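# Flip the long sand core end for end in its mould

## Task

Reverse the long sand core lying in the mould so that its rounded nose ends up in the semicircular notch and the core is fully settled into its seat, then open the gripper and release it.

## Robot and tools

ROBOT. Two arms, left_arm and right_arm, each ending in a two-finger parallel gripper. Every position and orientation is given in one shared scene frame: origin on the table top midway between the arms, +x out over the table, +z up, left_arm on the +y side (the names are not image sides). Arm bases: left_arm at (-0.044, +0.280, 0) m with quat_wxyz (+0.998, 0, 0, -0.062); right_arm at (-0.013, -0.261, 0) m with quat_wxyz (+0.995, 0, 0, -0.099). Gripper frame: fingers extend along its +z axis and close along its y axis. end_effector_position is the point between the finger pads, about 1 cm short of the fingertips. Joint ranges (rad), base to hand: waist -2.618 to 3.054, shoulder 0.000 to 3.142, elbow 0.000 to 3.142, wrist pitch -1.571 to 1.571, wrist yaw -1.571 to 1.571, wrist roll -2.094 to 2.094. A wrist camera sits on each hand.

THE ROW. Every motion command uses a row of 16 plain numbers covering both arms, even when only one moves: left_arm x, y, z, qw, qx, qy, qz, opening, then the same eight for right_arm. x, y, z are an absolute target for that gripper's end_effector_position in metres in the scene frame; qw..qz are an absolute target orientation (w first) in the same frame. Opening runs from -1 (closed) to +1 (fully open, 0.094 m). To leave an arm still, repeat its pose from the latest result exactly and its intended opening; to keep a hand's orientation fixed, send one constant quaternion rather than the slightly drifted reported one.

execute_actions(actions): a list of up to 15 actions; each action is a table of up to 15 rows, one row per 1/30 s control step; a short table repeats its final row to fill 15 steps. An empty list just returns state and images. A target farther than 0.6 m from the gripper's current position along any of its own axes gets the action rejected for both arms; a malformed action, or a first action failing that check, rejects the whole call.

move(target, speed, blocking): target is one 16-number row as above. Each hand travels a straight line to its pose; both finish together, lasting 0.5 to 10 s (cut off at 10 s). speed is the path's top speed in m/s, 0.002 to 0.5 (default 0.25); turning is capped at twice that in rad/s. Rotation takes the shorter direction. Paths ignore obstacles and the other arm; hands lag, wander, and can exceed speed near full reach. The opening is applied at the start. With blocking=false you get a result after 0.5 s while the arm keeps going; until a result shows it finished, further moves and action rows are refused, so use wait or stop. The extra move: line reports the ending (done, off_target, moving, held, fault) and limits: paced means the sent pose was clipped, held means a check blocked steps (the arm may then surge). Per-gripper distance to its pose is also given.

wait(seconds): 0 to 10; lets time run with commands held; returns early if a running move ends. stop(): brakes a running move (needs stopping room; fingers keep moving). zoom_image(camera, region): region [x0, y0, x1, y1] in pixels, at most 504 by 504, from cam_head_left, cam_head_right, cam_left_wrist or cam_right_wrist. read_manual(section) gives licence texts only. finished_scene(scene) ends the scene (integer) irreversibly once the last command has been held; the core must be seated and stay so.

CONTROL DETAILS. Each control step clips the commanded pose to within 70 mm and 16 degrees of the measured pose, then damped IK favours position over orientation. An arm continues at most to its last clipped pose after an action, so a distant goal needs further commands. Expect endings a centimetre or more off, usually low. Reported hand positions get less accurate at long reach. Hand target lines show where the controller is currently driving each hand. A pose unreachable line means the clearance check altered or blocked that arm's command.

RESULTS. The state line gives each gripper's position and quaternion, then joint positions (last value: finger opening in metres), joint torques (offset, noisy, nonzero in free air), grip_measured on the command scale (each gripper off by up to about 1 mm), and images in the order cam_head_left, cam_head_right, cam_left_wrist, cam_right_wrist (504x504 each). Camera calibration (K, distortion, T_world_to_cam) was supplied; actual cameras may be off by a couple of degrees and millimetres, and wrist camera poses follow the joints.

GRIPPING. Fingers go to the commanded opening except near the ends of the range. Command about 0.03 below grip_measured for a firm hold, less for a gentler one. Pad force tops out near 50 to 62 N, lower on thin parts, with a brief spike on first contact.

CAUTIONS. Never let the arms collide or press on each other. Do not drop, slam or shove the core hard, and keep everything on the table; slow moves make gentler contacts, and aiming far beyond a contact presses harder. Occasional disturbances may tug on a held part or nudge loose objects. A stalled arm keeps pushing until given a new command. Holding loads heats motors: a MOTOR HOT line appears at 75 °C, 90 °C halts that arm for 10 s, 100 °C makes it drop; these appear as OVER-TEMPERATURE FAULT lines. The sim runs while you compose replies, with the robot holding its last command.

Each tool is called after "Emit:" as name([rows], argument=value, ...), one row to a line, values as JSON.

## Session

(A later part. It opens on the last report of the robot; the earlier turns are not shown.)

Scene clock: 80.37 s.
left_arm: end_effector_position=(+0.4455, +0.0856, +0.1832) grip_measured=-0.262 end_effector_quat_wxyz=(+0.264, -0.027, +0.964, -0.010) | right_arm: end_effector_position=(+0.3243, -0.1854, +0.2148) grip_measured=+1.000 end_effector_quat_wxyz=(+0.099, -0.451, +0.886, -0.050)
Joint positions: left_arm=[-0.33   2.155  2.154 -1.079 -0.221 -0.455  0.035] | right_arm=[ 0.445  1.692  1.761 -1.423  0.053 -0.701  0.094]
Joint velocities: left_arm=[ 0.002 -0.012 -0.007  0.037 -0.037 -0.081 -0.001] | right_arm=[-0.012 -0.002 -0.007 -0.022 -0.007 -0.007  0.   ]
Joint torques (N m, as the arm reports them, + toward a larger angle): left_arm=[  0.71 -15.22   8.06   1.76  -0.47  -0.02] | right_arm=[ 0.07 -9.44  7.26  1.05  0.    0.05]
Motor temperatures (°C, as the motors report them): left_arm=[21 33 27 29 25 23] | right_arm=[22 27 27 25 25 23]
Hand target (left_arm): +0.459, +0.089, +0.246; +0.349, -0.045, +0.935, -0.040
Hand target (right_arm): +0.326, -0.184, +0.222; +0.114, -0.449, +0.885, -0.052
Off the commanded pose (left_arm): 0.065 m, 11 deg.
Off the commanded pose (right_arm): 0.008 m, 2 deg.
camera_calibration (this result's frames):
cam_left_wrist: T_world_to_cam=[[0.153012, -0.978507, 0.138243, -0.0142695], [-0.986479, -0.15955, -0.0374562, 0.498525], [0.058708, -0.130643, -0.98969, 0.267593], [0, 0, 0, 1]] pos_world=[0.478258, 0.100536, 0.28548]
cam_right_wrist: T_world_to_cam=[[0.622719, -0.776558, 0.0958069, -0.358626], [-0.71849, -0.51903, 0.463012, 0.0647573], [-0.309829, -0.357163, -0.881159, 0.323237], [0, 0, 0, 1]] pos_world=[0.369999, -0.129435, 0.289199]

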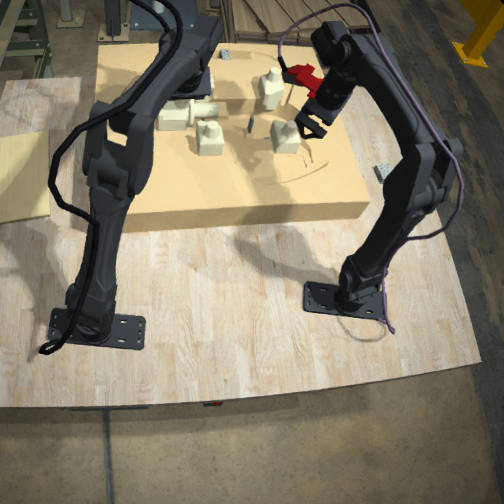

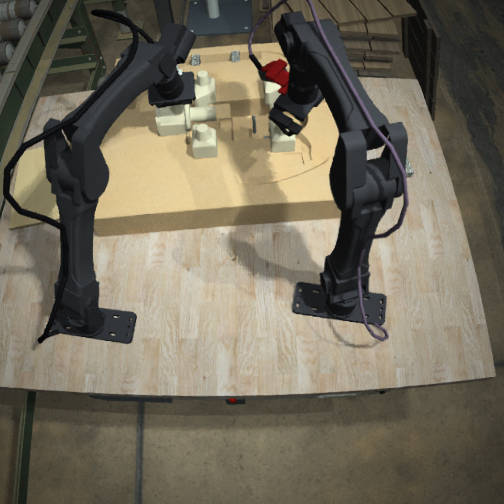

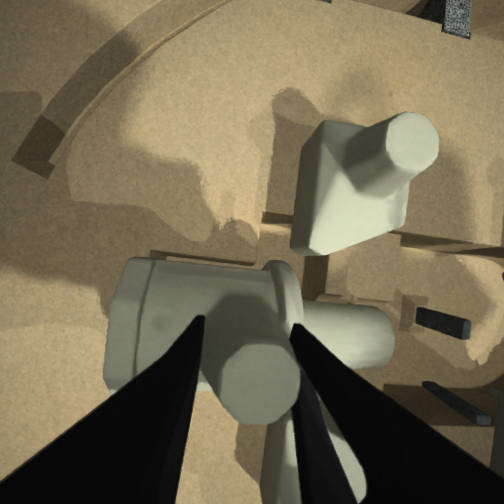

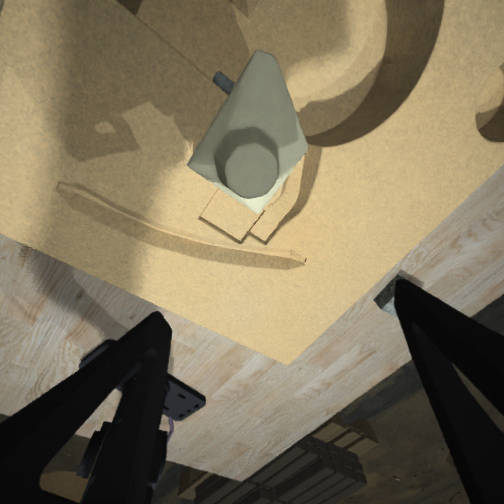

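Emit:
execute_actions([
  [[0.465,0.086,0.244,0.350,-0.045,0.935,-0.042,-0.4,0.326,-0.184,0.222,0.114,-0.449,0.885,-0.052,1],[0.465,0.086,0.243,0.350,-0.045,0.935,-0.042,-0.4,0.326,-0.184,0.222,0.114,-0.449,0.885,-0.052,1],[0.465,0.086,0.242,0.350,-0.045,0.935,-0.042,-0.4,0.326,-0.184,0.222,0.114,-0.449,0.885,-0.052,1],[0.465,0.086,0.241,0.350,-0.045,0.935,-0.042,-0.4,0.326,-0.184,0.222,0.114,-0.449,0.885,-0.052,1],[0.465,0.086,0.240,0.350,-0.045,0.935,-0.042,-0.4,0.326,-0.184,0.222,0.114,-0.449,0.885,-0.052,1],[0.465,0.086,0.239,0.350,-0.045,0.935,-0.042,-0.4,0.326,-0.184,0.222,0.114,-0.449,0.885,-0.052,1],[0.465,0.086,0.238,0.350,-0.045,0.935,-0.042,-0.4,0.326,-0.184,0.222,0.114,-0.449,0.885,-0.052,1],[0.465,0.086,0.237,0.350,-0.045,0.935,-0.042,-0.4,0.326,-0.184,0.222,0.114,-0.449,0.885,-0.052,1],[0.465,0.086,0.236,0.350,-0.045,0.935,-0.042,-0.4,0.326,-0.184,0.222,0.114,-0.449,0.885,-0.052,1],[0.465,0.086,0.235,0.350,-0.045,0.935,-0.042,-0.4,0.326,-0.184,0.222,0.114,-0.449,0.885,-0.052,1],[0.465,0.086,0.234,0.350,-0.045,0.935,-0.042,-0.4,0.326,-0.184,0.222,0.114,-0.449,0.885,-0.052,1],[0.465,0.086,0.233,0.350,-0.045,0.935,-0.042,-0.4,0.326,-0.184,0.222,0.114,-0.449,0.885,-0.052,1],[0.465,0.086,0.232,0.350,-0.045,0.935,-0.042,-0.4,0.326,-0.184,0.222,0.114,-0.449,0.885,-0.052,1],[0.465,0.086,0.231,0.350,-0.045,0.935,-0.042,-0.4,0.326,-0.184,0.222,0.114,-0.449,0.885,-0.052,1],[0.465,0.086,0.230,0.350,-0.045,0.935,-0.042,-0.4,0.326,-0.184,0.222,0.114,-0.449,0.885,-0.052,1]],
  [[0.465,0.086,0.230,0.350,-0.045,0.935,-0.042,-0.4,0.326,-0.184,0.222,0.114,-0.449,0.885,-0.052,1]],
])

Emit:
zoom_image(camera="cam_head_right", region=[130, 60, 290, 170])

Emit:
zoom_image(camera="cam_left_wrist", region=[80, 200, 480, 440])

Scene clock: 82.13 s.
left_arm: end_effector_position=(+0.4461, +0.0853, +0.1696) grip_measured=-0.262 end_effector_quat_wxyz=(+0.268, -0.028, +0.963, -0.012) | right_arm: end_effector_position=(+0.3243, -0.1854, +0.2148) grip_measured=+1.000 end_effector_quat_wxyz=(+0.099, -0.451, +0.886, -0.050)
Joint positions: left_arm=[-0.33   2.132  2.058 -0.996 -0.22  -0.455  0.035] | right_arm=[ 0.445  1.692  1.761 -1.423  0.053 -0.701  0.094]
Joint velocities: left_arm=[ 0.012  0.002 -0.002 -0.007  0.051 -0.051 -0.   ] | right_arm=[ 0.002 -0.002  0.017 -0.007  0.007  0.066  0.   ]
Joint torques (N m, as the arm reports them, + toward a larger angle): left_arm=[  0.71 -15.09   8.11   1.73  -0.49  -0.02] | right_arm=[ 0.13 -9.71  7.25  1.07  0.01  0.05]
Motor temperatures (°C, as the motors report them): left_arm=[21 34 27 29 25 23] | right_arm=[22 27 27 25 25 23]
Hand target (left_arm): +0.459, +0.088, +0.231; +0.349, -0.045, +0.935, -0.040
Hand target (right_arm): +0.326, -0.184, +0.222; +0.114, -0.449, +0.885, -0.052
Off the commanded pose (left_arm): 0.063 m, 11 deg.
Off the commanded pose (right_arm): 0.008 m, 2 deg.
camera_calibration (this result's frames):
cam_left_wrist: T_world_to_cam=[[0.151646, -0.977903, 0.14391, -0.0132246], [-0.98616, -0.159556, -0.0450514, 0.499675], [0.0670176, -0.135087, -0.988565, 0.250503], [0, 0, 0, 1]] pos_world=[0.477977, 0.100633, 0.272052]
cam_right_wrist: T_world_to_cam=[[0.622719, -0.776558, 0.0958069, -0.358626], [-0.71849, -0.51903, 0.463012, 0.0647573], [-0.309829, -0.357163, -0.881159, 0.323237], [0, 0, 0, 1]] pos_world=[0.369999, -0.129435, 0.289199]

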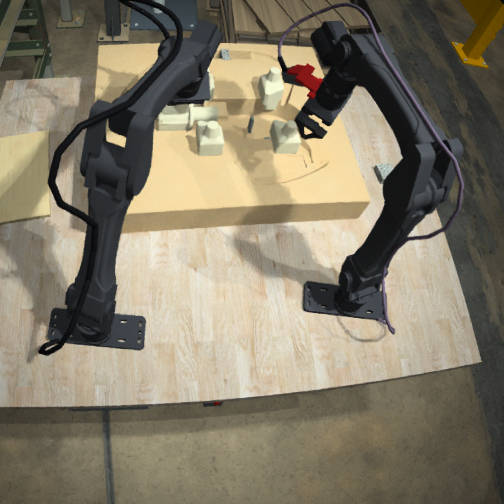

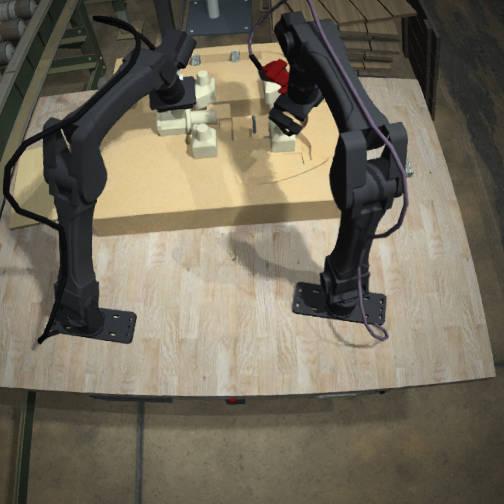

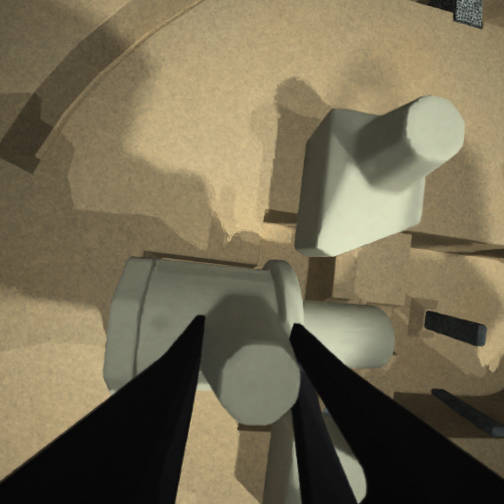

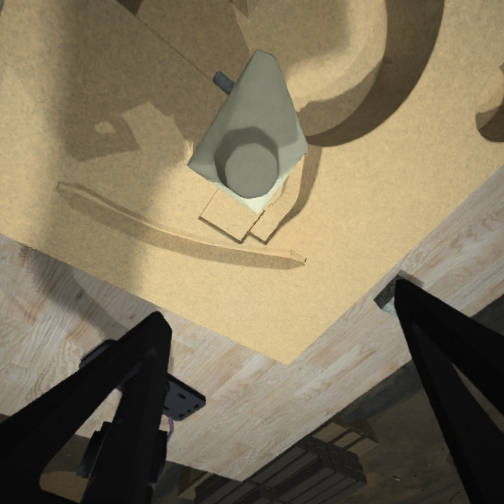

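Region (130, 60, 290, 170) of cam_head_right's 504x504 image, scaled by 3.150, with more detail than that image has; it fills the top 346 rows of this view, and the rest is white.

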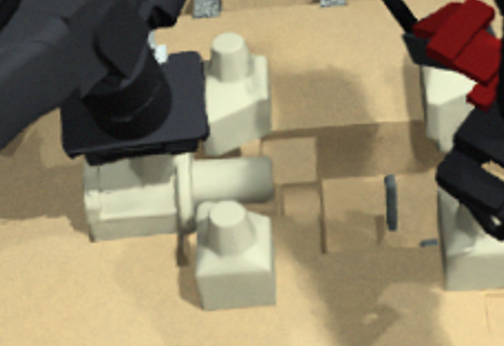

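Region (80, 200, 480, 440) of cam_left_wrist's 504x504 image, scaled by 1.260, with more detail than that image has; it fills the top 302 rows of this view, and the rest is white.

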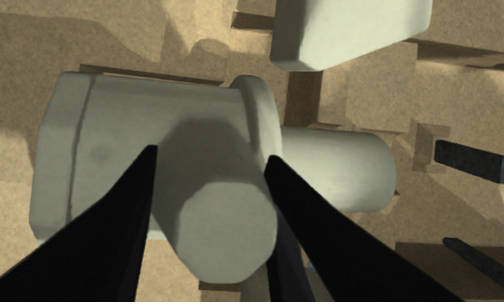

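Emit:
execute_actions([
  [[0.465,0.0863,0.229,0.350,-0.045,0.935,-0.042,-0.4,0.326,-0.184,0.222,0.114,-0.449,0.885,-0.052,1],[0.465,0.0866,0.228,0.350,-0.045,0.935,-0.042,-0.4,0.326,-0.184,0.222,0.114,-0.449,0.885,-0.052,1],[0.465,0.0869,0.227,0.350,-0.045,0.935,-0.042,-0.4,0.326,-0.184,0.222,0.114,-0.449,0.885,-0.052,1],[0.465,0.0872,0.226,0.350,-0.045,0.935,-0.042,-0.4,0.326,-0.184,0.222,0.114,-0.449,0.885,-0.052,1],[0.465,0.0875,0.225,0.350,-0.045,0.935,-0.042,-0.4,0.326,-0.184,0.222,0.114,-0.449,0.885,-0.052,1],[0.465,0.0878,0.224,0.350,-0.045,0.935,-0.042,-0.4,0.326,-0.184,0.222,0.114,-0.449,0.885,-0.052,1],[0.465,0.088,0.223,0.350,-0.045,0.935,-0.042,-0.4,0.326,-0.184,0.222,0.114,-0.449,0.885,-0.052,1],[0.465,0.088,0.222,0.350,-0.045,0.935,-0.042,-0.4,0.326,-0.184,0.222,0.114,-0.449,0.885,-0.052,1],[0.465,0.088,0.221,0.350,-0.045,0.935,-0.042,-0.4,0.326,-0.184,0.222,0.114,-0.449,0.885,-0.052,1],[0.465,0.088,0.220,0.350,-0.045,0.935,-0.042,-0.4,0.326,-0.184,0.222,0.114,-0.449,0.885,-0.052,1],[0.465,0.088,0.219,0.350,-0.045,0.935,-0.042,-0.4,0.326,-0.184,0.222,0.114,-0.449,0.885,-0.052,1],[0.465,0.088,0.218,0.350,-0.045,0.935,-0.042,-0.4,0.326,-0.184,0.222,0.114,-0.449,0.885,-0.052,1],[0.465,0.088,0.217,0.350,-0.045,0.935,-0.042,-0.4,0.326,-0.184,0.222,0.114,-0.449,0.885,-0.052,1],[0.465,0.088,0.216,0.350,-0.045,0.935,-0.042,-0.4,0.326,-0.184,0.222,0.114,-0.449,0.885,-0.052,1],[0.465,0.088,0.215,0.350,-0.045,0.935,-0.042,-0.4,0.326,-0.184,0.222,0.114,-0.449,0.885,-0.052,1]],
  [[0.465,0.088,0.215,0.350,-0.045,0.935,-0.042,-0.4,0.326,-0.184,0.222,0.114,-0.449,0.885,-0.052,1]],
])

Emit:
zoom_image(camera="cam_head_right", region=[130, 60, 290, 170])

Emit:
zoom_image(camera="cam_left_wrist", region=[80, 200, 480, 440])

Scene clock: 83.90 s.
left_arm: end_effector_position=(+0.4472, +0.0866, +0.1567) grip_measured=-0.262 end_effector_quat_wxyz=(+0.273, -0.030, +0.961, -0.015) | right_arm: end_effector_position=(+0.3243, -0.1854, +0.2148) grip_measured=+1.000 end_effector_quat_wxyz=(+0.099, -0.451, +0.886, -0.050)
Joint positions: left_arm=[-0.326  2.112  1.97  -0.916 -0.219 -0.454  0.035] | right_arm=[ 0.445  1.692  1.761 -1.423  0.053 -0.701  0.094]
Joint velocities: left_arm=[ 0.012  0.002  0.007  0.022  0.007  0.051 -0.   ] | right_arm=[-0.012  0.002 -0.007  0.007 -0.066  0.022  0.   ]
Joint torques (N m, as the arm reports them, + toward a larger angle): left_arm=[  0.81 -15.1    7.93   1.7   -0.46  -0.01] | right_arm=[ 0.09 -9.68  7.19  1.05  0.02  0.05]
Motor temperatures (°C, as the motors report them): left_arm=[21 34 27 29 25 23] | right_arm=[22 27 27 25 25 23]
Hand target (left_arm): +0.460, +0.090, +0.216; +0.349, -0.045, +0.935, -0.040
Hand target (right_arm): +0.326, -0.184, +0.222; +0.114, -0.449, +0.885, -0.052
Off the commanded pose (left_arm): 0.061 m, 10 deg.
Off the commanded pose (right_arm): 0.008 m, 2 deg.
camera_calibration (this result's frames):
cam_left_wrist: T_world_to_cam=[[0.152316, -0.976612, 0.151755, -0.0118555], [-0.985291, -0.162081, -0.0541336, 0.501616], [0.0774643, -0.141278, -0.986935, 0.233465], [0, 0, 0, 1]] pos_world=[0.477959, 0.102708, 0.259368]
cam_right_wrist: T_world_to_cam=[[0.622719, -0.776558, 0.0958069, -0.358626], [-0.71849, -0.51903, 0.463012, 0.0647573], [-0.309829, -0.357163, -0.881159, 0.323237], [0, 0, 0, 1]] pos_world=[0.369999, -0.129435, 0.289199]

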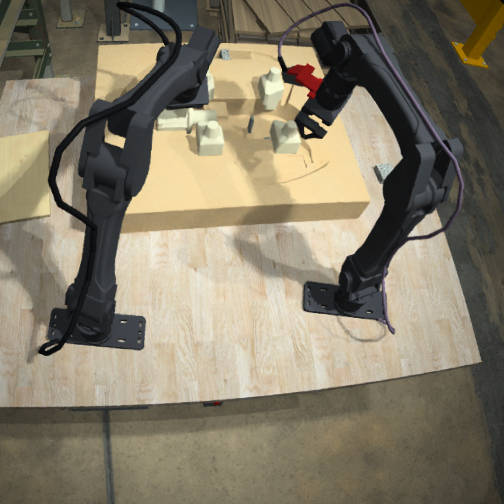

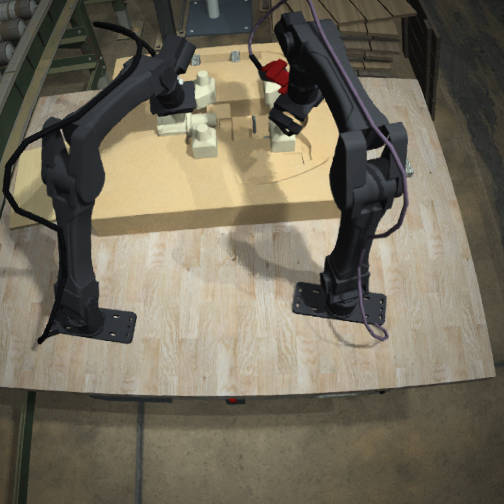

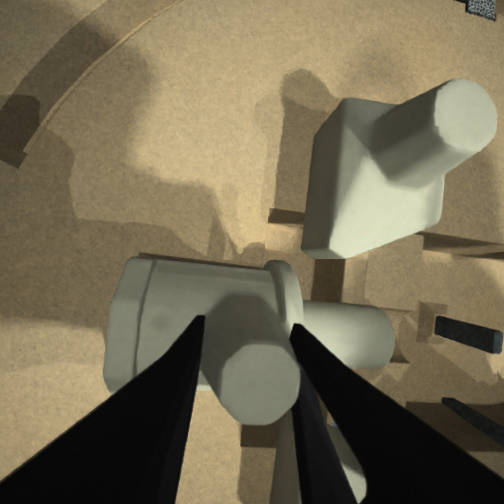

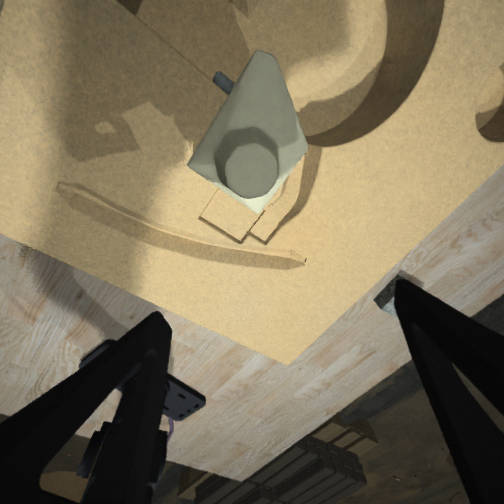

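Region (130, 60, 290, 170) of cam_head_right's 504x504 image, scaled by 3.150, with more detail than that image has; it fills the top 346 rows of this view, and the rest is white.

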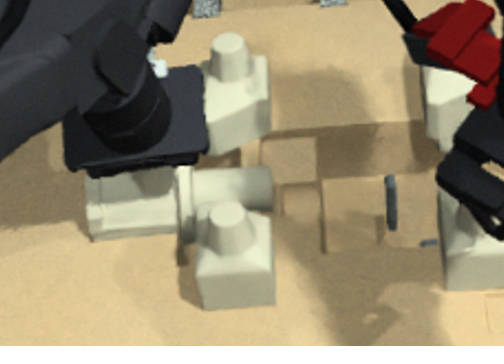

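Region (80, 200, 480, 440) of cam_left_wrist's 504x504 image, scaled by 1.260, with more detail than that image has; it fills the top 302 rows of this view, and the rest is white.

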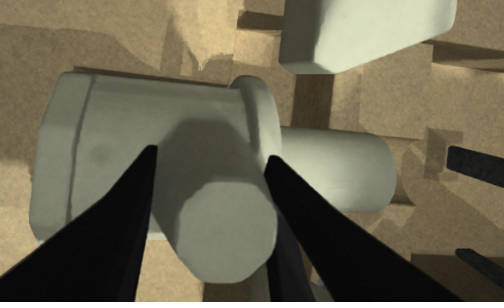

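Emit:
execute_actions([
  [[0.4648,0.088,0.214,0.350,-0.045,0.935,-0.042,-0.4,0.326,-0.184,0.222,0.114,-0.449,0.885,-0.052,1],[0.4646,0.088,0.213,0.349,-0.045,0.935,-0.042,-0.4,0.326,-0.184,0.222,0.114,-0.449,0.885,-0.052,1],[0.4644,0.088,0.212,0.348,-0.045,0.936,-0.041,-0.4,0.326,-0.184,0.222,0.114,-0.449,0.885,-0.052,1],[0.4642,0.088,0.211,0.347,-0.045,0.936,-0.041,-0.4,0.326,-0.184,0.222,0.114,-0.449,0.885,-0.052,1],[0.4640,0.088,0.210,0.346,-0.045,0.936,-0.040,-0.4,0.326,-0.184,0.222,0.114,-0.449,0.885,-0.052,1],[0.4637,0.088,0.209,0.345,-0.044,0.937,-0.040,-0.4,0.326,-0.184,0.222,0.114,-0.449,0.885,-0.052,1],[0.4634,0.088,0.208,0.344,-0.044,0.937,-0.039,-0.4,0.326,-0.184,0.222,0.114,-0.449,0.885,-0.052,1],[0.4631,0.088,0.207,0.343,-0.044,0.938,-0.039,-0.4,0.326,-0.184,0.222,0.114,-0.449,0.885,-0.052,1],[0.4628,0.088,0.206,0.342,-0.044,0.938,-0.038,-0.4,0.326,-0.184,0.222,0.114,-0.449,0.885,-0.052,1],[0.4625,0.088,0.205,0.341,-0.043,0.938,-0.038,-0.4,0.326,-0.184,0.222,0.114,-0.449,0.885,-0.052,1],[0.4622,0.088,0.204,0.340,-0.043,0.939,-0.037,-0.4,0.326,-0.184,0.222,0.114,-0.449,0.885,-0.052,1],[0.4619,0.088,0.203,0.339,-0.043,0.939,-0.037,-0.4,0.326,-0.184,0.222,0.114,-0.449,0.885,-0.052,1],[0.4616,0.088,0.202,0.338,-0.043,0.939,-0.036,-0.4,0.326,-0.184,0.222,0.114,-0.449,0.885,-0.052,1],[0.4613,0.088,0.201,0.337,-0.042,0.940,-0.036,-0.4,0.326,-0.184,0.222,0.114,-0.449,0.885,-0.052,1],[0.4610,0.088,0.200,0.336,-0.042,0.940,-0.035,-0.4,0.326,-0.184,0.222,0.114,-0.449,0.885,-0.052,1]],
  [[0.4610,0.088,0.200,0.336,-0.042,0.940,-0.035,-0.4,0.326,-0.184,0.222,0.114,-0.449,0.885,-0.052,1]],
])

Emit:
zoom_image(camera="cam_head_right", region=[130, 60, 290, 170])

Emit:
zoom_image(camera="cam_left_wrist", region=[80, 200, 480, 440])

Scene clock: 86.87 s.
left_arm: end_effector_position=(+0.4471, +0.0866, +0.1548) grip_measured=-0.262 end_effector_quat_wxyz=(+0.274, -0.029, +0.961, -0.016) | right_arm: end_effector_position=(+0.3243, -0.1854, +0.2148) grip_measured=+1.000 end_effector_quat_wxyz=(+0.099, -0.451, +0.886, -0.050)
Joint positions: left_arm=[-0.326  2.108  1.954 -0.902 -0.218 -0.452  0.035] | right_arm=[ 0.445  1.692  1.761 -1.423  0.053 -0.701  0.094]
Joint velocities: left_arm=[-0.012 -0.012  0.012 -0.007  0.066  0.007  0.001] | right_arm=[-0.007  0.012  0.002 -0.007 -0.037 -0.037  0.   ]
Joint torques (N m, as the arm reports them, + toward a larger angle): left_arm=[  0.43 -13.97   7.3    1.6   -0.47  -0.03] | right_arm=[ 0.09 -9.68  7.31  1.08  0.03  0.04]
Motor temperatures (°C, as the motors report them): left_arm=[21 35 27 29 25 23] | right_arm=[22 27 27 25 25 23]
Hand target (left_arm): +0.458, +0.089, +0.201; +0.336, -0.042, +0.940, -0.034
Hand target (right_arm): +0.326, -0.184, +0.222; +0.114, -0.449, +0.885, -0.052
Off the commanded pose (left_arm): 0.047 m, 8 deg.
Off the commanded pose (right_arm): 0.008 m, 2 deg.
camera_calibration (this result's frames):
cam_left_wrist: T_world_to_cam=[[0.150149, -0.976791, 0.15276, -0.0107287], [-0.985437, -0.160333, -0.0566249, 0.501682], [0.0798033, -0.142034, -0.98664, 0.230573], [0, 0, 0, 1]] pos_world=[0.477587, 0.102706, 0.257539]
cam_right_wrist: T_world_to_cam=[[0.622719, -0.776558, 0.0958069, -0.358626], [-0.71849, -0.51903, 0.463012, 0.0647573], [-0.309829, -0.357163, -0.881159, 0.323237], [0, 0, 0, 1]] pos_world=[0.369999, -0.129435, 0.289199]

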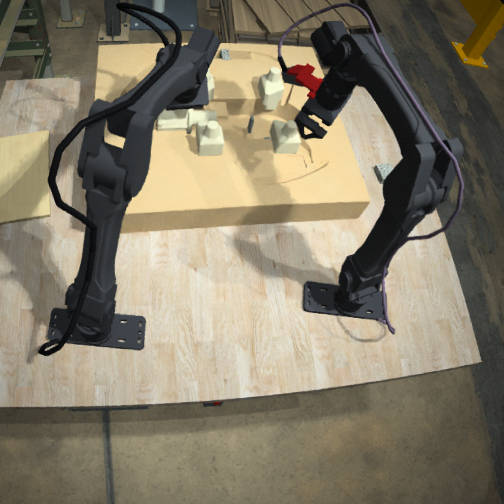

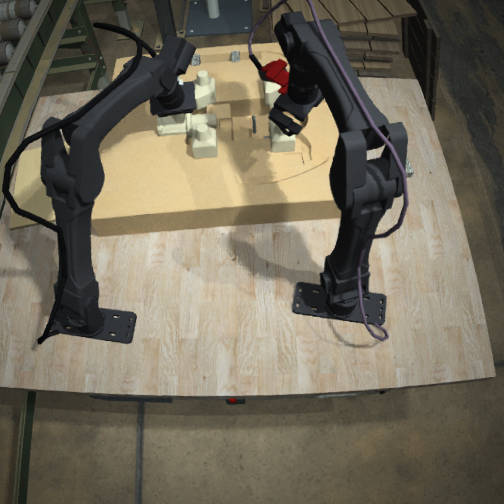

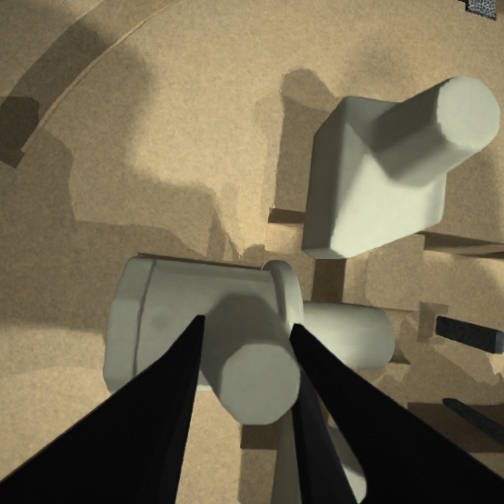

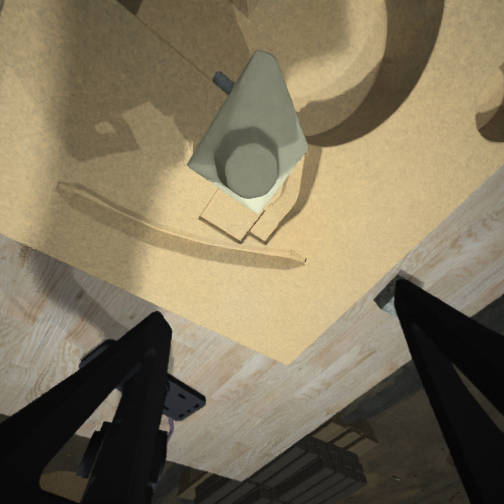

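Region (130, 60, 290, 170) of cam_head_right's 504x504 image, scaled by 3.150, with more detail than that image has; it fills the top 346 rows of this view, and the rest is white.

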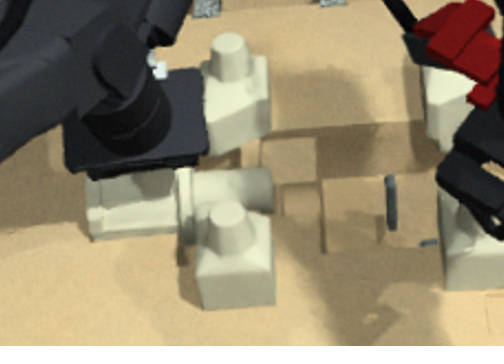

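Region (80, 200, 480, 440) of cam_left_wrist's 504x504 image, scaled by 1.260, with more detail than that image has; it fills the top 302 rows of this view, and the rest is white.

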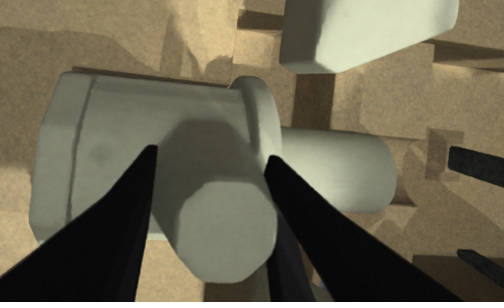

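Emit:
execute_actions([
  [[0.461,0.0885,0.200,0.336,-0.042,0.940,-0.035,-0.4,0.326,-0.184,0.222,0.114,-0.449,0.885,-0.052,1],[0.461,0.089,0.200,0.336,-0.042,0.940,-0.035,-0.4,0.326,-0.184,0.222,0.114,-0.449,0.885,-0.052,1],[0.461,0.0895,0.200,0.336,-0.042,0.940,-0.035,-0.4,0.326,-0.184,0.222,0.114,-0.449,0.885,-0.052,1],[0.461,0.090,0.200,0.336,-0.042,0.940,-0.035,-0.4,0.326,-0.184,0.222,0.114,-0.449,0.885,-0.052,1],[0.461,0.0905,0.200,0.336,-0.042,0.940,-0.035,-0.4,0.326,-0.184,0.222,0.114,-0.449,0.885,-0.052,1],[0.461,0.091,0.200,0.336,-0.042,0.940,-0.035,-0.4,0.326,-0.184,0.222,0.114,-0.449,0.885,-0.052,1],[0.461,0.0915,0.200,0.336,-0.042,0.940,-0.035,-0.4,0.326,-0.184,0.222,0.114,-0.449,0.885,-0.052,1],[0.461,0.092,0.200,0.336,-0.042,0.940,-0.035,-0.4,0.326,-0.184,0.222,0.114,-0.449,0.885,-0.052,1],[0.461,0.0925,0.200,0.336,-0.042,0.940,-0.035,-0.4,0.326,-0.184,0.222,0.114,-0.449,0.885,-0.052,1],[0.461,0.093,0.200,0.336,-0.042,0.940,-0.035,-0.4,0.326,-0.184,0.222,0.114,-0.449,0.885,-0.052,1],[0.461,0.0935,0.200,0.336,-0.042,0.940,-0.035,-0.4,0.326,-0.184,0.222,0.114,-0.449,0.885,-0.052,1],[0.461,0.094,0.200,0.336,-0.042,0.940,-0.035,-0.4,0.326,-0.184,0.222,0.114,-0.449,0.885,-0.052,1],[0.461,0.0945,0.200,0.336,-0.042,0.940,-0.035,-0.4,0.326,-0.184,0.222,0.114,-0.449,0.885,-0.052,1],[0.461,0.095,0.200,0.336,-0.042,0.940,-0.035,-0.4,0.326,-0.184,0.222,0.114,-0.449,0.885,-0.052,1],[0.461,0.0955,0.200,0.336,-0.042,0.940,-0.035,-0.4,0.326,-0.184,0.222,0.114,-0.449,0.885,-0.052,1]],
  [[0.461,0.096,0.200,0.336,-0.042,0.940,-0.035,-0.4,0.326,-0.184,0.222,0.114,-0.449,0.885,-0.052,1]],
])

Emit:
zoom_image(camera="cam_left_wrist", region=[80, 200, 480, 440])

Scene clock: 90.33 s.
left_arm: end_effector_position=(+0.4470, +0.0882, +0.1532) grip_measured=-0.262 end_effector_quat_wxyz=(+0.274, -0.029, +0.961, -0.024) | right_arm: end_effector_position=(+0.3243, -0.1854, +0.2148) grip_measured=+1.000 end_effector_quat_wxyz=(+0.099, -0.451, +0.886, -0.050)
Joint positions: left_arm=[-0.317  2.096  1.929 -0.88  -0.199 -0.447  0.035] | right_arm=[ 0.445  1.692  1.761 -1.423  0.053 -0.701  0.094]
Joint velocities: left_arm=[ 0.017 -0.002 -0.017 -0.051 -0.022  0.081  0.   ] | right_arm=[-0.002 -0.007  0.002 -0.022  0.022 -0.095  0.   ]
Joint torques (N m, as the arm reports them, + toward a larger angle): left_arm=[  1.13 -14.17   7.41   1.53  -0.6    0.05] | right_arm=[ 0.17 -9.52  7.27  1.06  0.05  0.04]
Motor temperatures (°C, as the motors report them): left_arm=[21 35 27 29 25 23] | right_arm=[22 27 27 25 25 23]
Hand target (left_arm): +0.458, +0.097, +0.200; +0.335, -0.043, +0.941, -0.033
Hand target (right_arm): +0.326, -0.184, +0.222; +0.114, -0.449, +0.885, -0.052
Off the commanded pose (left_arm): 0.049 m, 8 deg.
Off the commanded pose (right_arm): 0.008 m, 2 deg.
camera_calibration (this result's frames):
cam_left_wrist: T_world_to_cam=[[0.14559, -0.974934, 0.168247, -0.00942539], [-0.9862, -0.156563, -0.0538314, 0.501412], [0.0788232, -0.158087, -0.984274, 0.230694], [0, 0, 0, 1]] pos_world=[0.47768, 0.105783, 0.255643]
cam_right_wrist: T_world_to_cam=[[0.622719, -0.776558, 0.0958069, -0.358626], [-0.71849, -0.51903, 0.463012, 0.0647573], [-0.309829, -0.357163, -0.881159, 0.323237], [0, 0, 0, 1]] pos_world=[0.369999, -0.129435, 0.289199]

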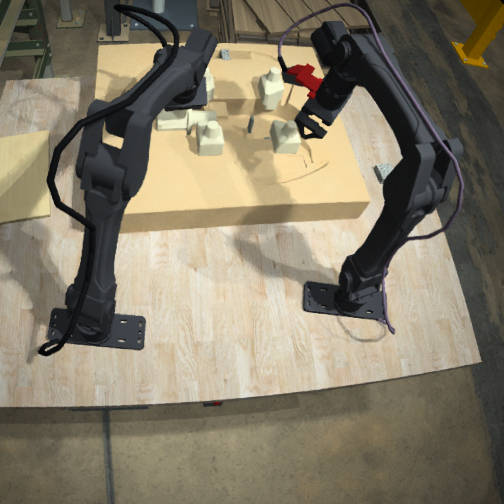

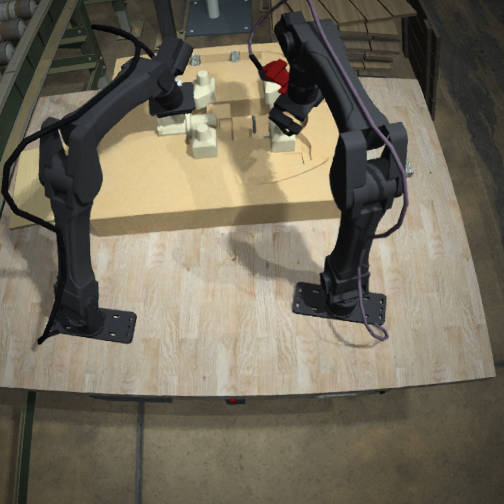

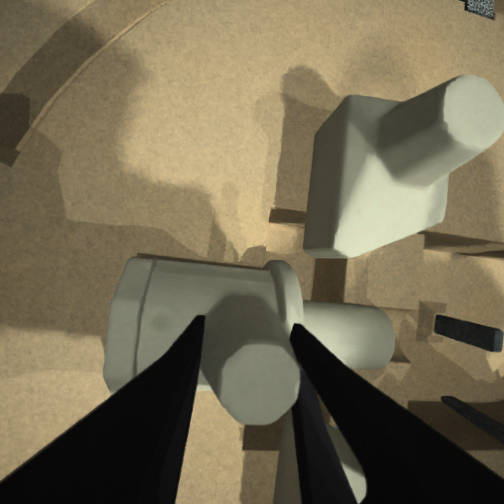

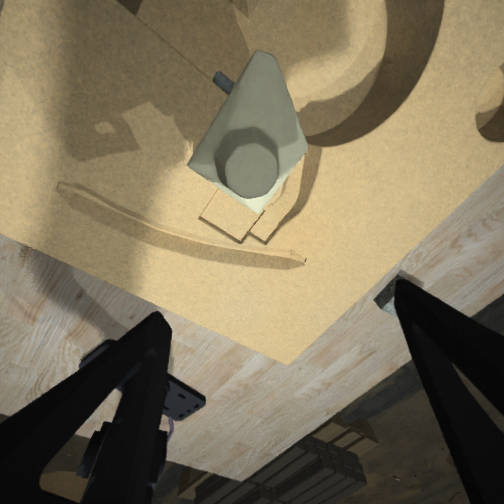

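Region (80, 200, 480, 440) of cam_left_wrist's 504x504 image, scaled by 1.260, with more detail than that image has; it fills the top 302 rows of this view, and the rest is white.

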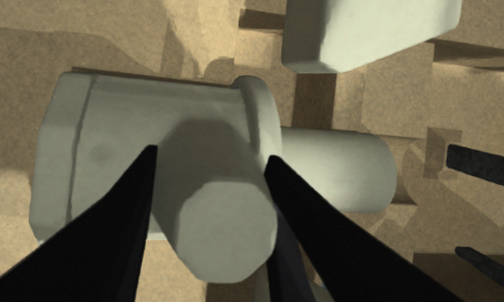

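Emit:
execute_actions([
  [[0.4605,0.096,0.1985,0.334,-0.042,0.941,-0.035,-0.4,0.326,-0.184,0.222,0.114,-0.449,0.885,-0.052,1],[0.460,0.096,0.197,0.332,-0.041,0.941,-0.035,-0.4,0.326,-0.184,0.222,0.114,-0.449,0.885,-0.052,1],[0.4595,0.096,0.1955,0.330,-0.041,0.942,-0.034,-0.4,0.326,-0.184,0.222,0.114,-0.449,0.885,-0.052,1],[0.459,0.096,0.194,0.328,-0.040,0.943,-0.034,-0.4,0.326,-0.184,0.222,0.114,-0.449,0.885,-0.052,1],[0.4585,0.096,0.1925,0.326,-0.040,0.944,-0.033,-0.4,0.326,-0.184,0.222,0.114,-0.449,0.885,-0.052,1],[0.458,0.096,0.191,0.324,-0.040,0.944,-0.033,-0.4,0.326,-0.184,0.222,0.114,-0.449,0.885,-0.052,1],[0.4575,0.096,0.1895,0.322,-0.039,0.945,-0.032,-0.4,0.326,-0.184,0.222,0.114,-0.449,0.885,-0.052,1],[0.457,0.096,0.188,0.320,-0.039,0.946,-0.032,-0.4,0.326,-0.184,0.222,0.114,-0.449,0.885,-0.052,1],[0.4565,0.096,0.1865,0.318,-0.038,0.947,-0.031,-0.4,0.326,-0.184,0.222,0.114,-0.449,0.885,-0.052,1],[0.456,0.096,0.185,0.316,-0.038,0.947,-0.031,-0.4,0.326,-0.184,0.222,0.114,-0.449,0.885,-0.052,1],[0.4555,0.096,0.1835,0.314,-0.037,0.948,-0.030,-0.4,0.326,-0.184,0.222,0.114,-0.449,0.885,-0.052,1],[0.455,0.096,0.182,0.312,-0.037,0.949,-0.030,-0.4,0.326,-0.184,0.222,0.114,-0.449,0.885,-0.052,1],[0.4545,0.096,0.1805,0.310,-0.036,0.949,-0.029,-0.4,0.326,-0.184,0.222,0.114,-0.449,0.885,-0.052,1],[0.454,0.096,0.179,0.308,-0.036,0.950,-0.029,-0.4,0.326,-0.184,0.222,0.114,-0.449,0.885,-0.052,1],[0.4535,0.096,0.1775,0.306,-0.036,0.951,-0.028,-0.4,0.326,-0.184,0.222,0.114,-0.449,0.885,-0.052,1]],
  [[0.4535,0.096,0.1775,0.306,-0.036,0.951,-0.028,-0.4,0.326,-0.184,0.222,0.114,-0.449,0.885,-0.052,1]],
])

Emit:
zoom_image(camera="cam_left_wrist", region=[280, 250, 480, 410])

Scene clock: 92.20 s.
left_arm: end_effector_position=(+0.4470, +0.0887, +0.1517) grip_measured=-0.262 end_effector_quat_wxyz=(+0.271, -0.029, +0.962, -0.027) | right_arm: end_effector_position=(+0.3243, -0.1854, +0.2148) grip_measured=+1.000 end_effector_quat_wxyz=(+0.099, -0.451, +0.886, -0.050)
Joint positions: left_arm=[-0.313  2.096  1.925 -0.878 -0.19  -0.446  0.035] | right_arm=[ 0.445  1.692  1.761 -1.423  0.053 -0.701  0.094]
Joint velocities: left_arm=[-0.002  0.012  0.007 -0.022 -0.007  0.007 -0.   ] | right_arm=[-0.002 -0.002 -0.007 -0.007 -0.051 -0.022  0.   ]
Joint torques (N m, as the arm reports them, + toward a larger angle): left_arm=[  0.78 -12.42   6.48   1.35  -0.47   0.08] | right_arm=[ 0.18 -9.72  7.09  1.04  0.02  0.04]
Motor temperatures (°C, as the motors report them): left_arm=[21 35 27 29 25 23] | right_arm=[22 27 27 25 25 23]
Hand target (left_arm): +0.452, +0.096, +0.178; +0.305, -0.036, +0.951, -0.027
Hand target (right_arm): +0.326, -0.184, +0.222; +0.114, -0.449, +0.885, -0.052
Off the commanded pose (left_arm): 0.028 m, 4 deg.
Off the commanded pose (right_arm): 0.008 m, 2 deg.
camera_calibration (this result's frames):
cam_left_wrist: T_world_to_cam=[[0.14503, -0.97409, 0.173536, -0.0093393], [-0.98666, -0.155491, -0.0482126, 0.500629], [0.0739467, -0.164229, -0.983647, 0.231908], [0, 0, 0, 1]] pos_world=[0.478156, 0.106832, 0.253873]
cam_right_wrist: T_world_to_cam=[[0.622719, -0.776558, 0.0958069, -0.358626], [-0.71849, -0.51903, 0.463012, 0.0647573], [-0.309829, -0.357163, -0.881159, 0.323237], [0, 0, 0, 1]] pos_world=[0.369999, -0.129435, 0.289199]

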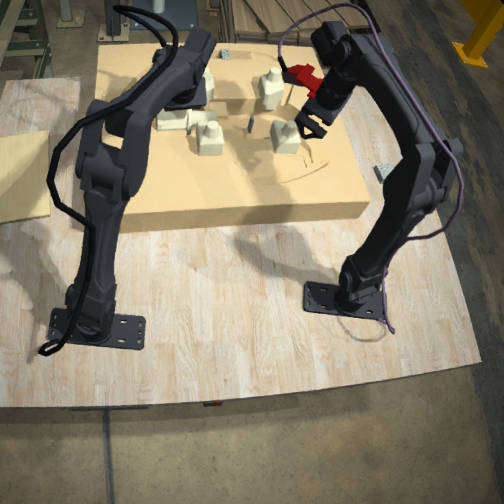

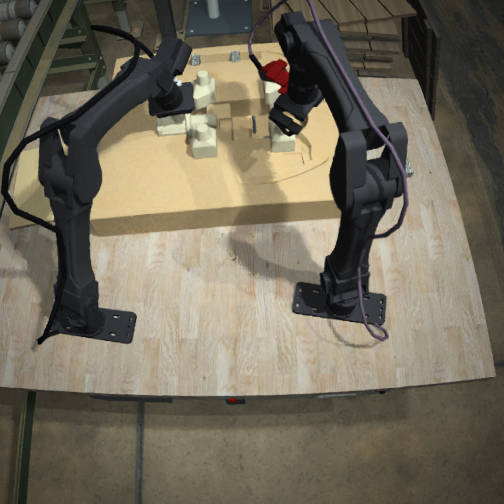

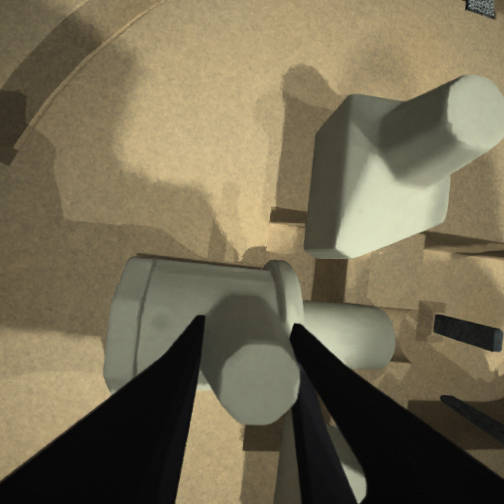

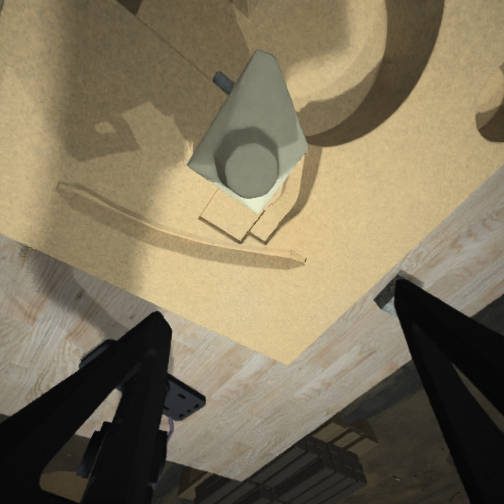

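Region (280, 250, 480, 410) of cam_left_wrist's 504x504 image, scaled by 2.520, with more detail than that image has; it fills the top 403 rows of this view, and the rest is white.

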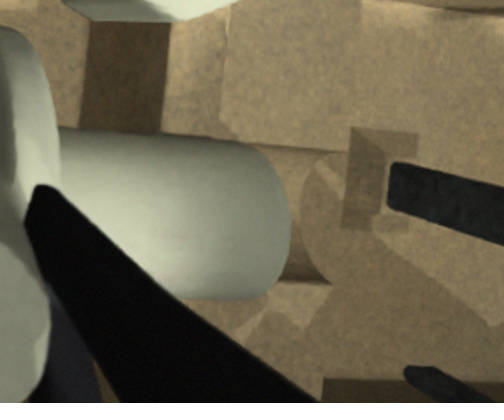

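Emit:
move(target=[0.449,0.092,0.162,0.282,-0.031,0.959,-0.027,-0.4,0.40,-0.17,0.26,0.197,0.006,0.980,0.008,1], speed=0.3)

Scene clock: 96.07 s.
left_arm: end_effector_position=(+0.4466, +0.0886, +0.1513) grip_measured=-0.262 end_effector_quat_wxyz=(+0.270, -0.029, +0.962, -0.028) | right_arm: end_effector_position=(+0.3984, -0.1694, +0.2506) grip_measured=+1.000 end_effector_quat_wxyz=(+0.186, +0.001, +0.983, +0.011)
Joint positions: left_arm=[-0.313  2.096  1.925 -0.88  -0.186 -0.446  0.035] | right_arm=[ 0.445  1.906  2.136 -1.432  0.068  0.235  0.094]
Joint velocities: left_arm=[-0.002 -0.007  0.007  0.007  0.037  0.007 -0.   ] | right_arm=[-0.022 -0.012  0.017  0.066  0.081  0.022  0.   ]
Joint torques (N m, as the arm reports them, + toward a larger angle): left_arm=[  0.35 -10.72   7.4    1.16  -0.25   0.04] | right_arm=[  0.29 -10.1    8.93   1.14   0.18   0.14]
Motor temperatures (°C, as the motors report them): left_arm=[21 35 27 29 25 23] | right_arm=[22 27 27 25 25 23]
Hand target (left_arm): +0.449, +0.092, +0.162; +0.282, -0.031, +0.959, -0.027
Hand target (right_arm): +0.401, -0.170, +0.259; +0.197, +0.005, +0.980, +0.008
Off the commanded pose (left_arm): 0.011 m, 1 deg.
Off the commanded pose (right_arm): 0.010 m, 2 deg.
move: off_target (left_arm)
camera_calibration (this result's frames):
cam_left_wrist: T_world_to_cam=[[0.144469, -0.973872, 0.175219, -0.00932176], [-0.986982, -0.154472, -0.0447868, 0.499692], [0.070683, -0.166468, -0.98351, 0.233225], [0, 0, 0, 1]] pos_world=[0.478049, 0.106935, 0.253392]
cam_right_wrist: T_world_to_cam=[[-0.221255, -0.962671, -0.155917, -0.0280581], [-0.941834, 0.169459, 0.290228, 0.35863], [-0.252973, 0.211062, -0.94417, 0.472836], [0, 0, 0, 1]] pos_world=[0.451177, -0.187582, 0.337978]

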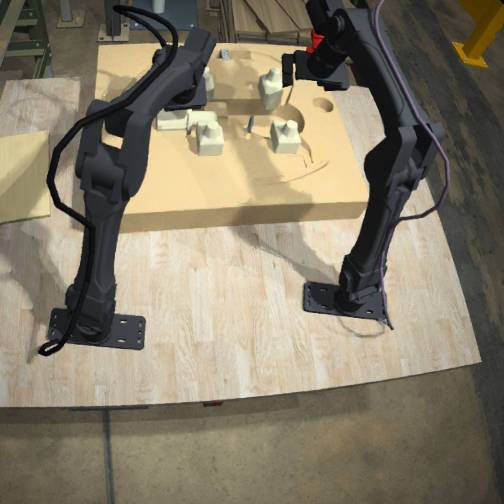

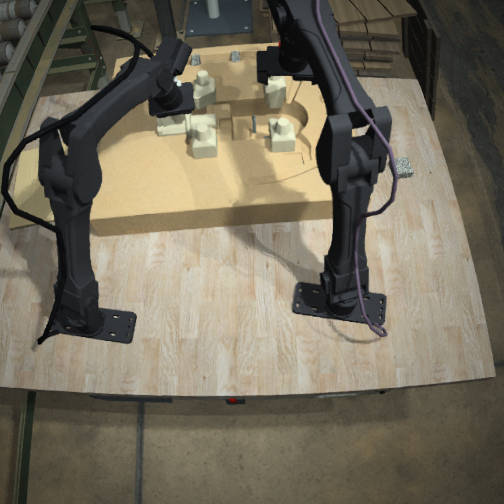

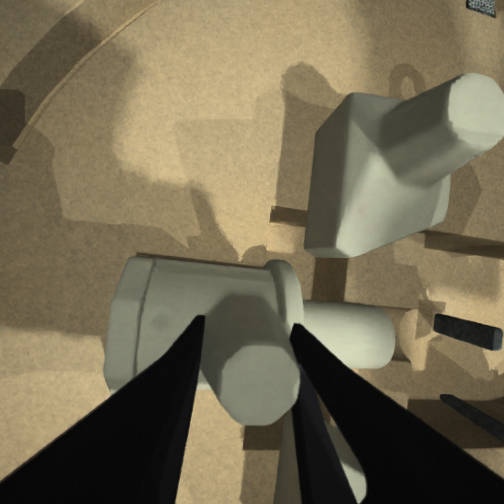

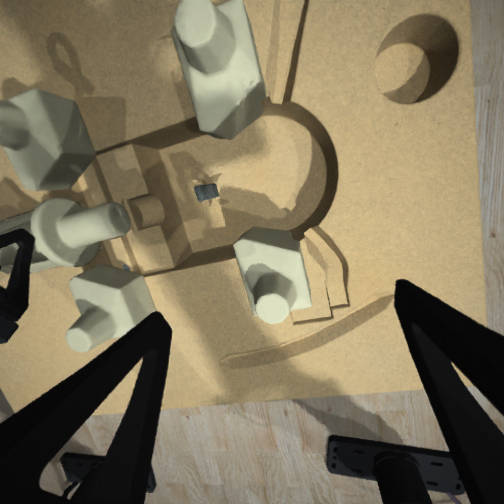

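Emit:
zoom_image(camera="cam_right_wrist", region=[20, 140, 200, 290])

Region (20, 140, 200, 290) of cam_right_wrist's 504x504 image, scaled by 2.800, with more detail than that image has.

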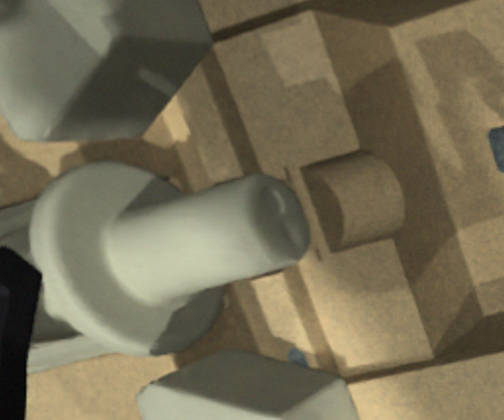

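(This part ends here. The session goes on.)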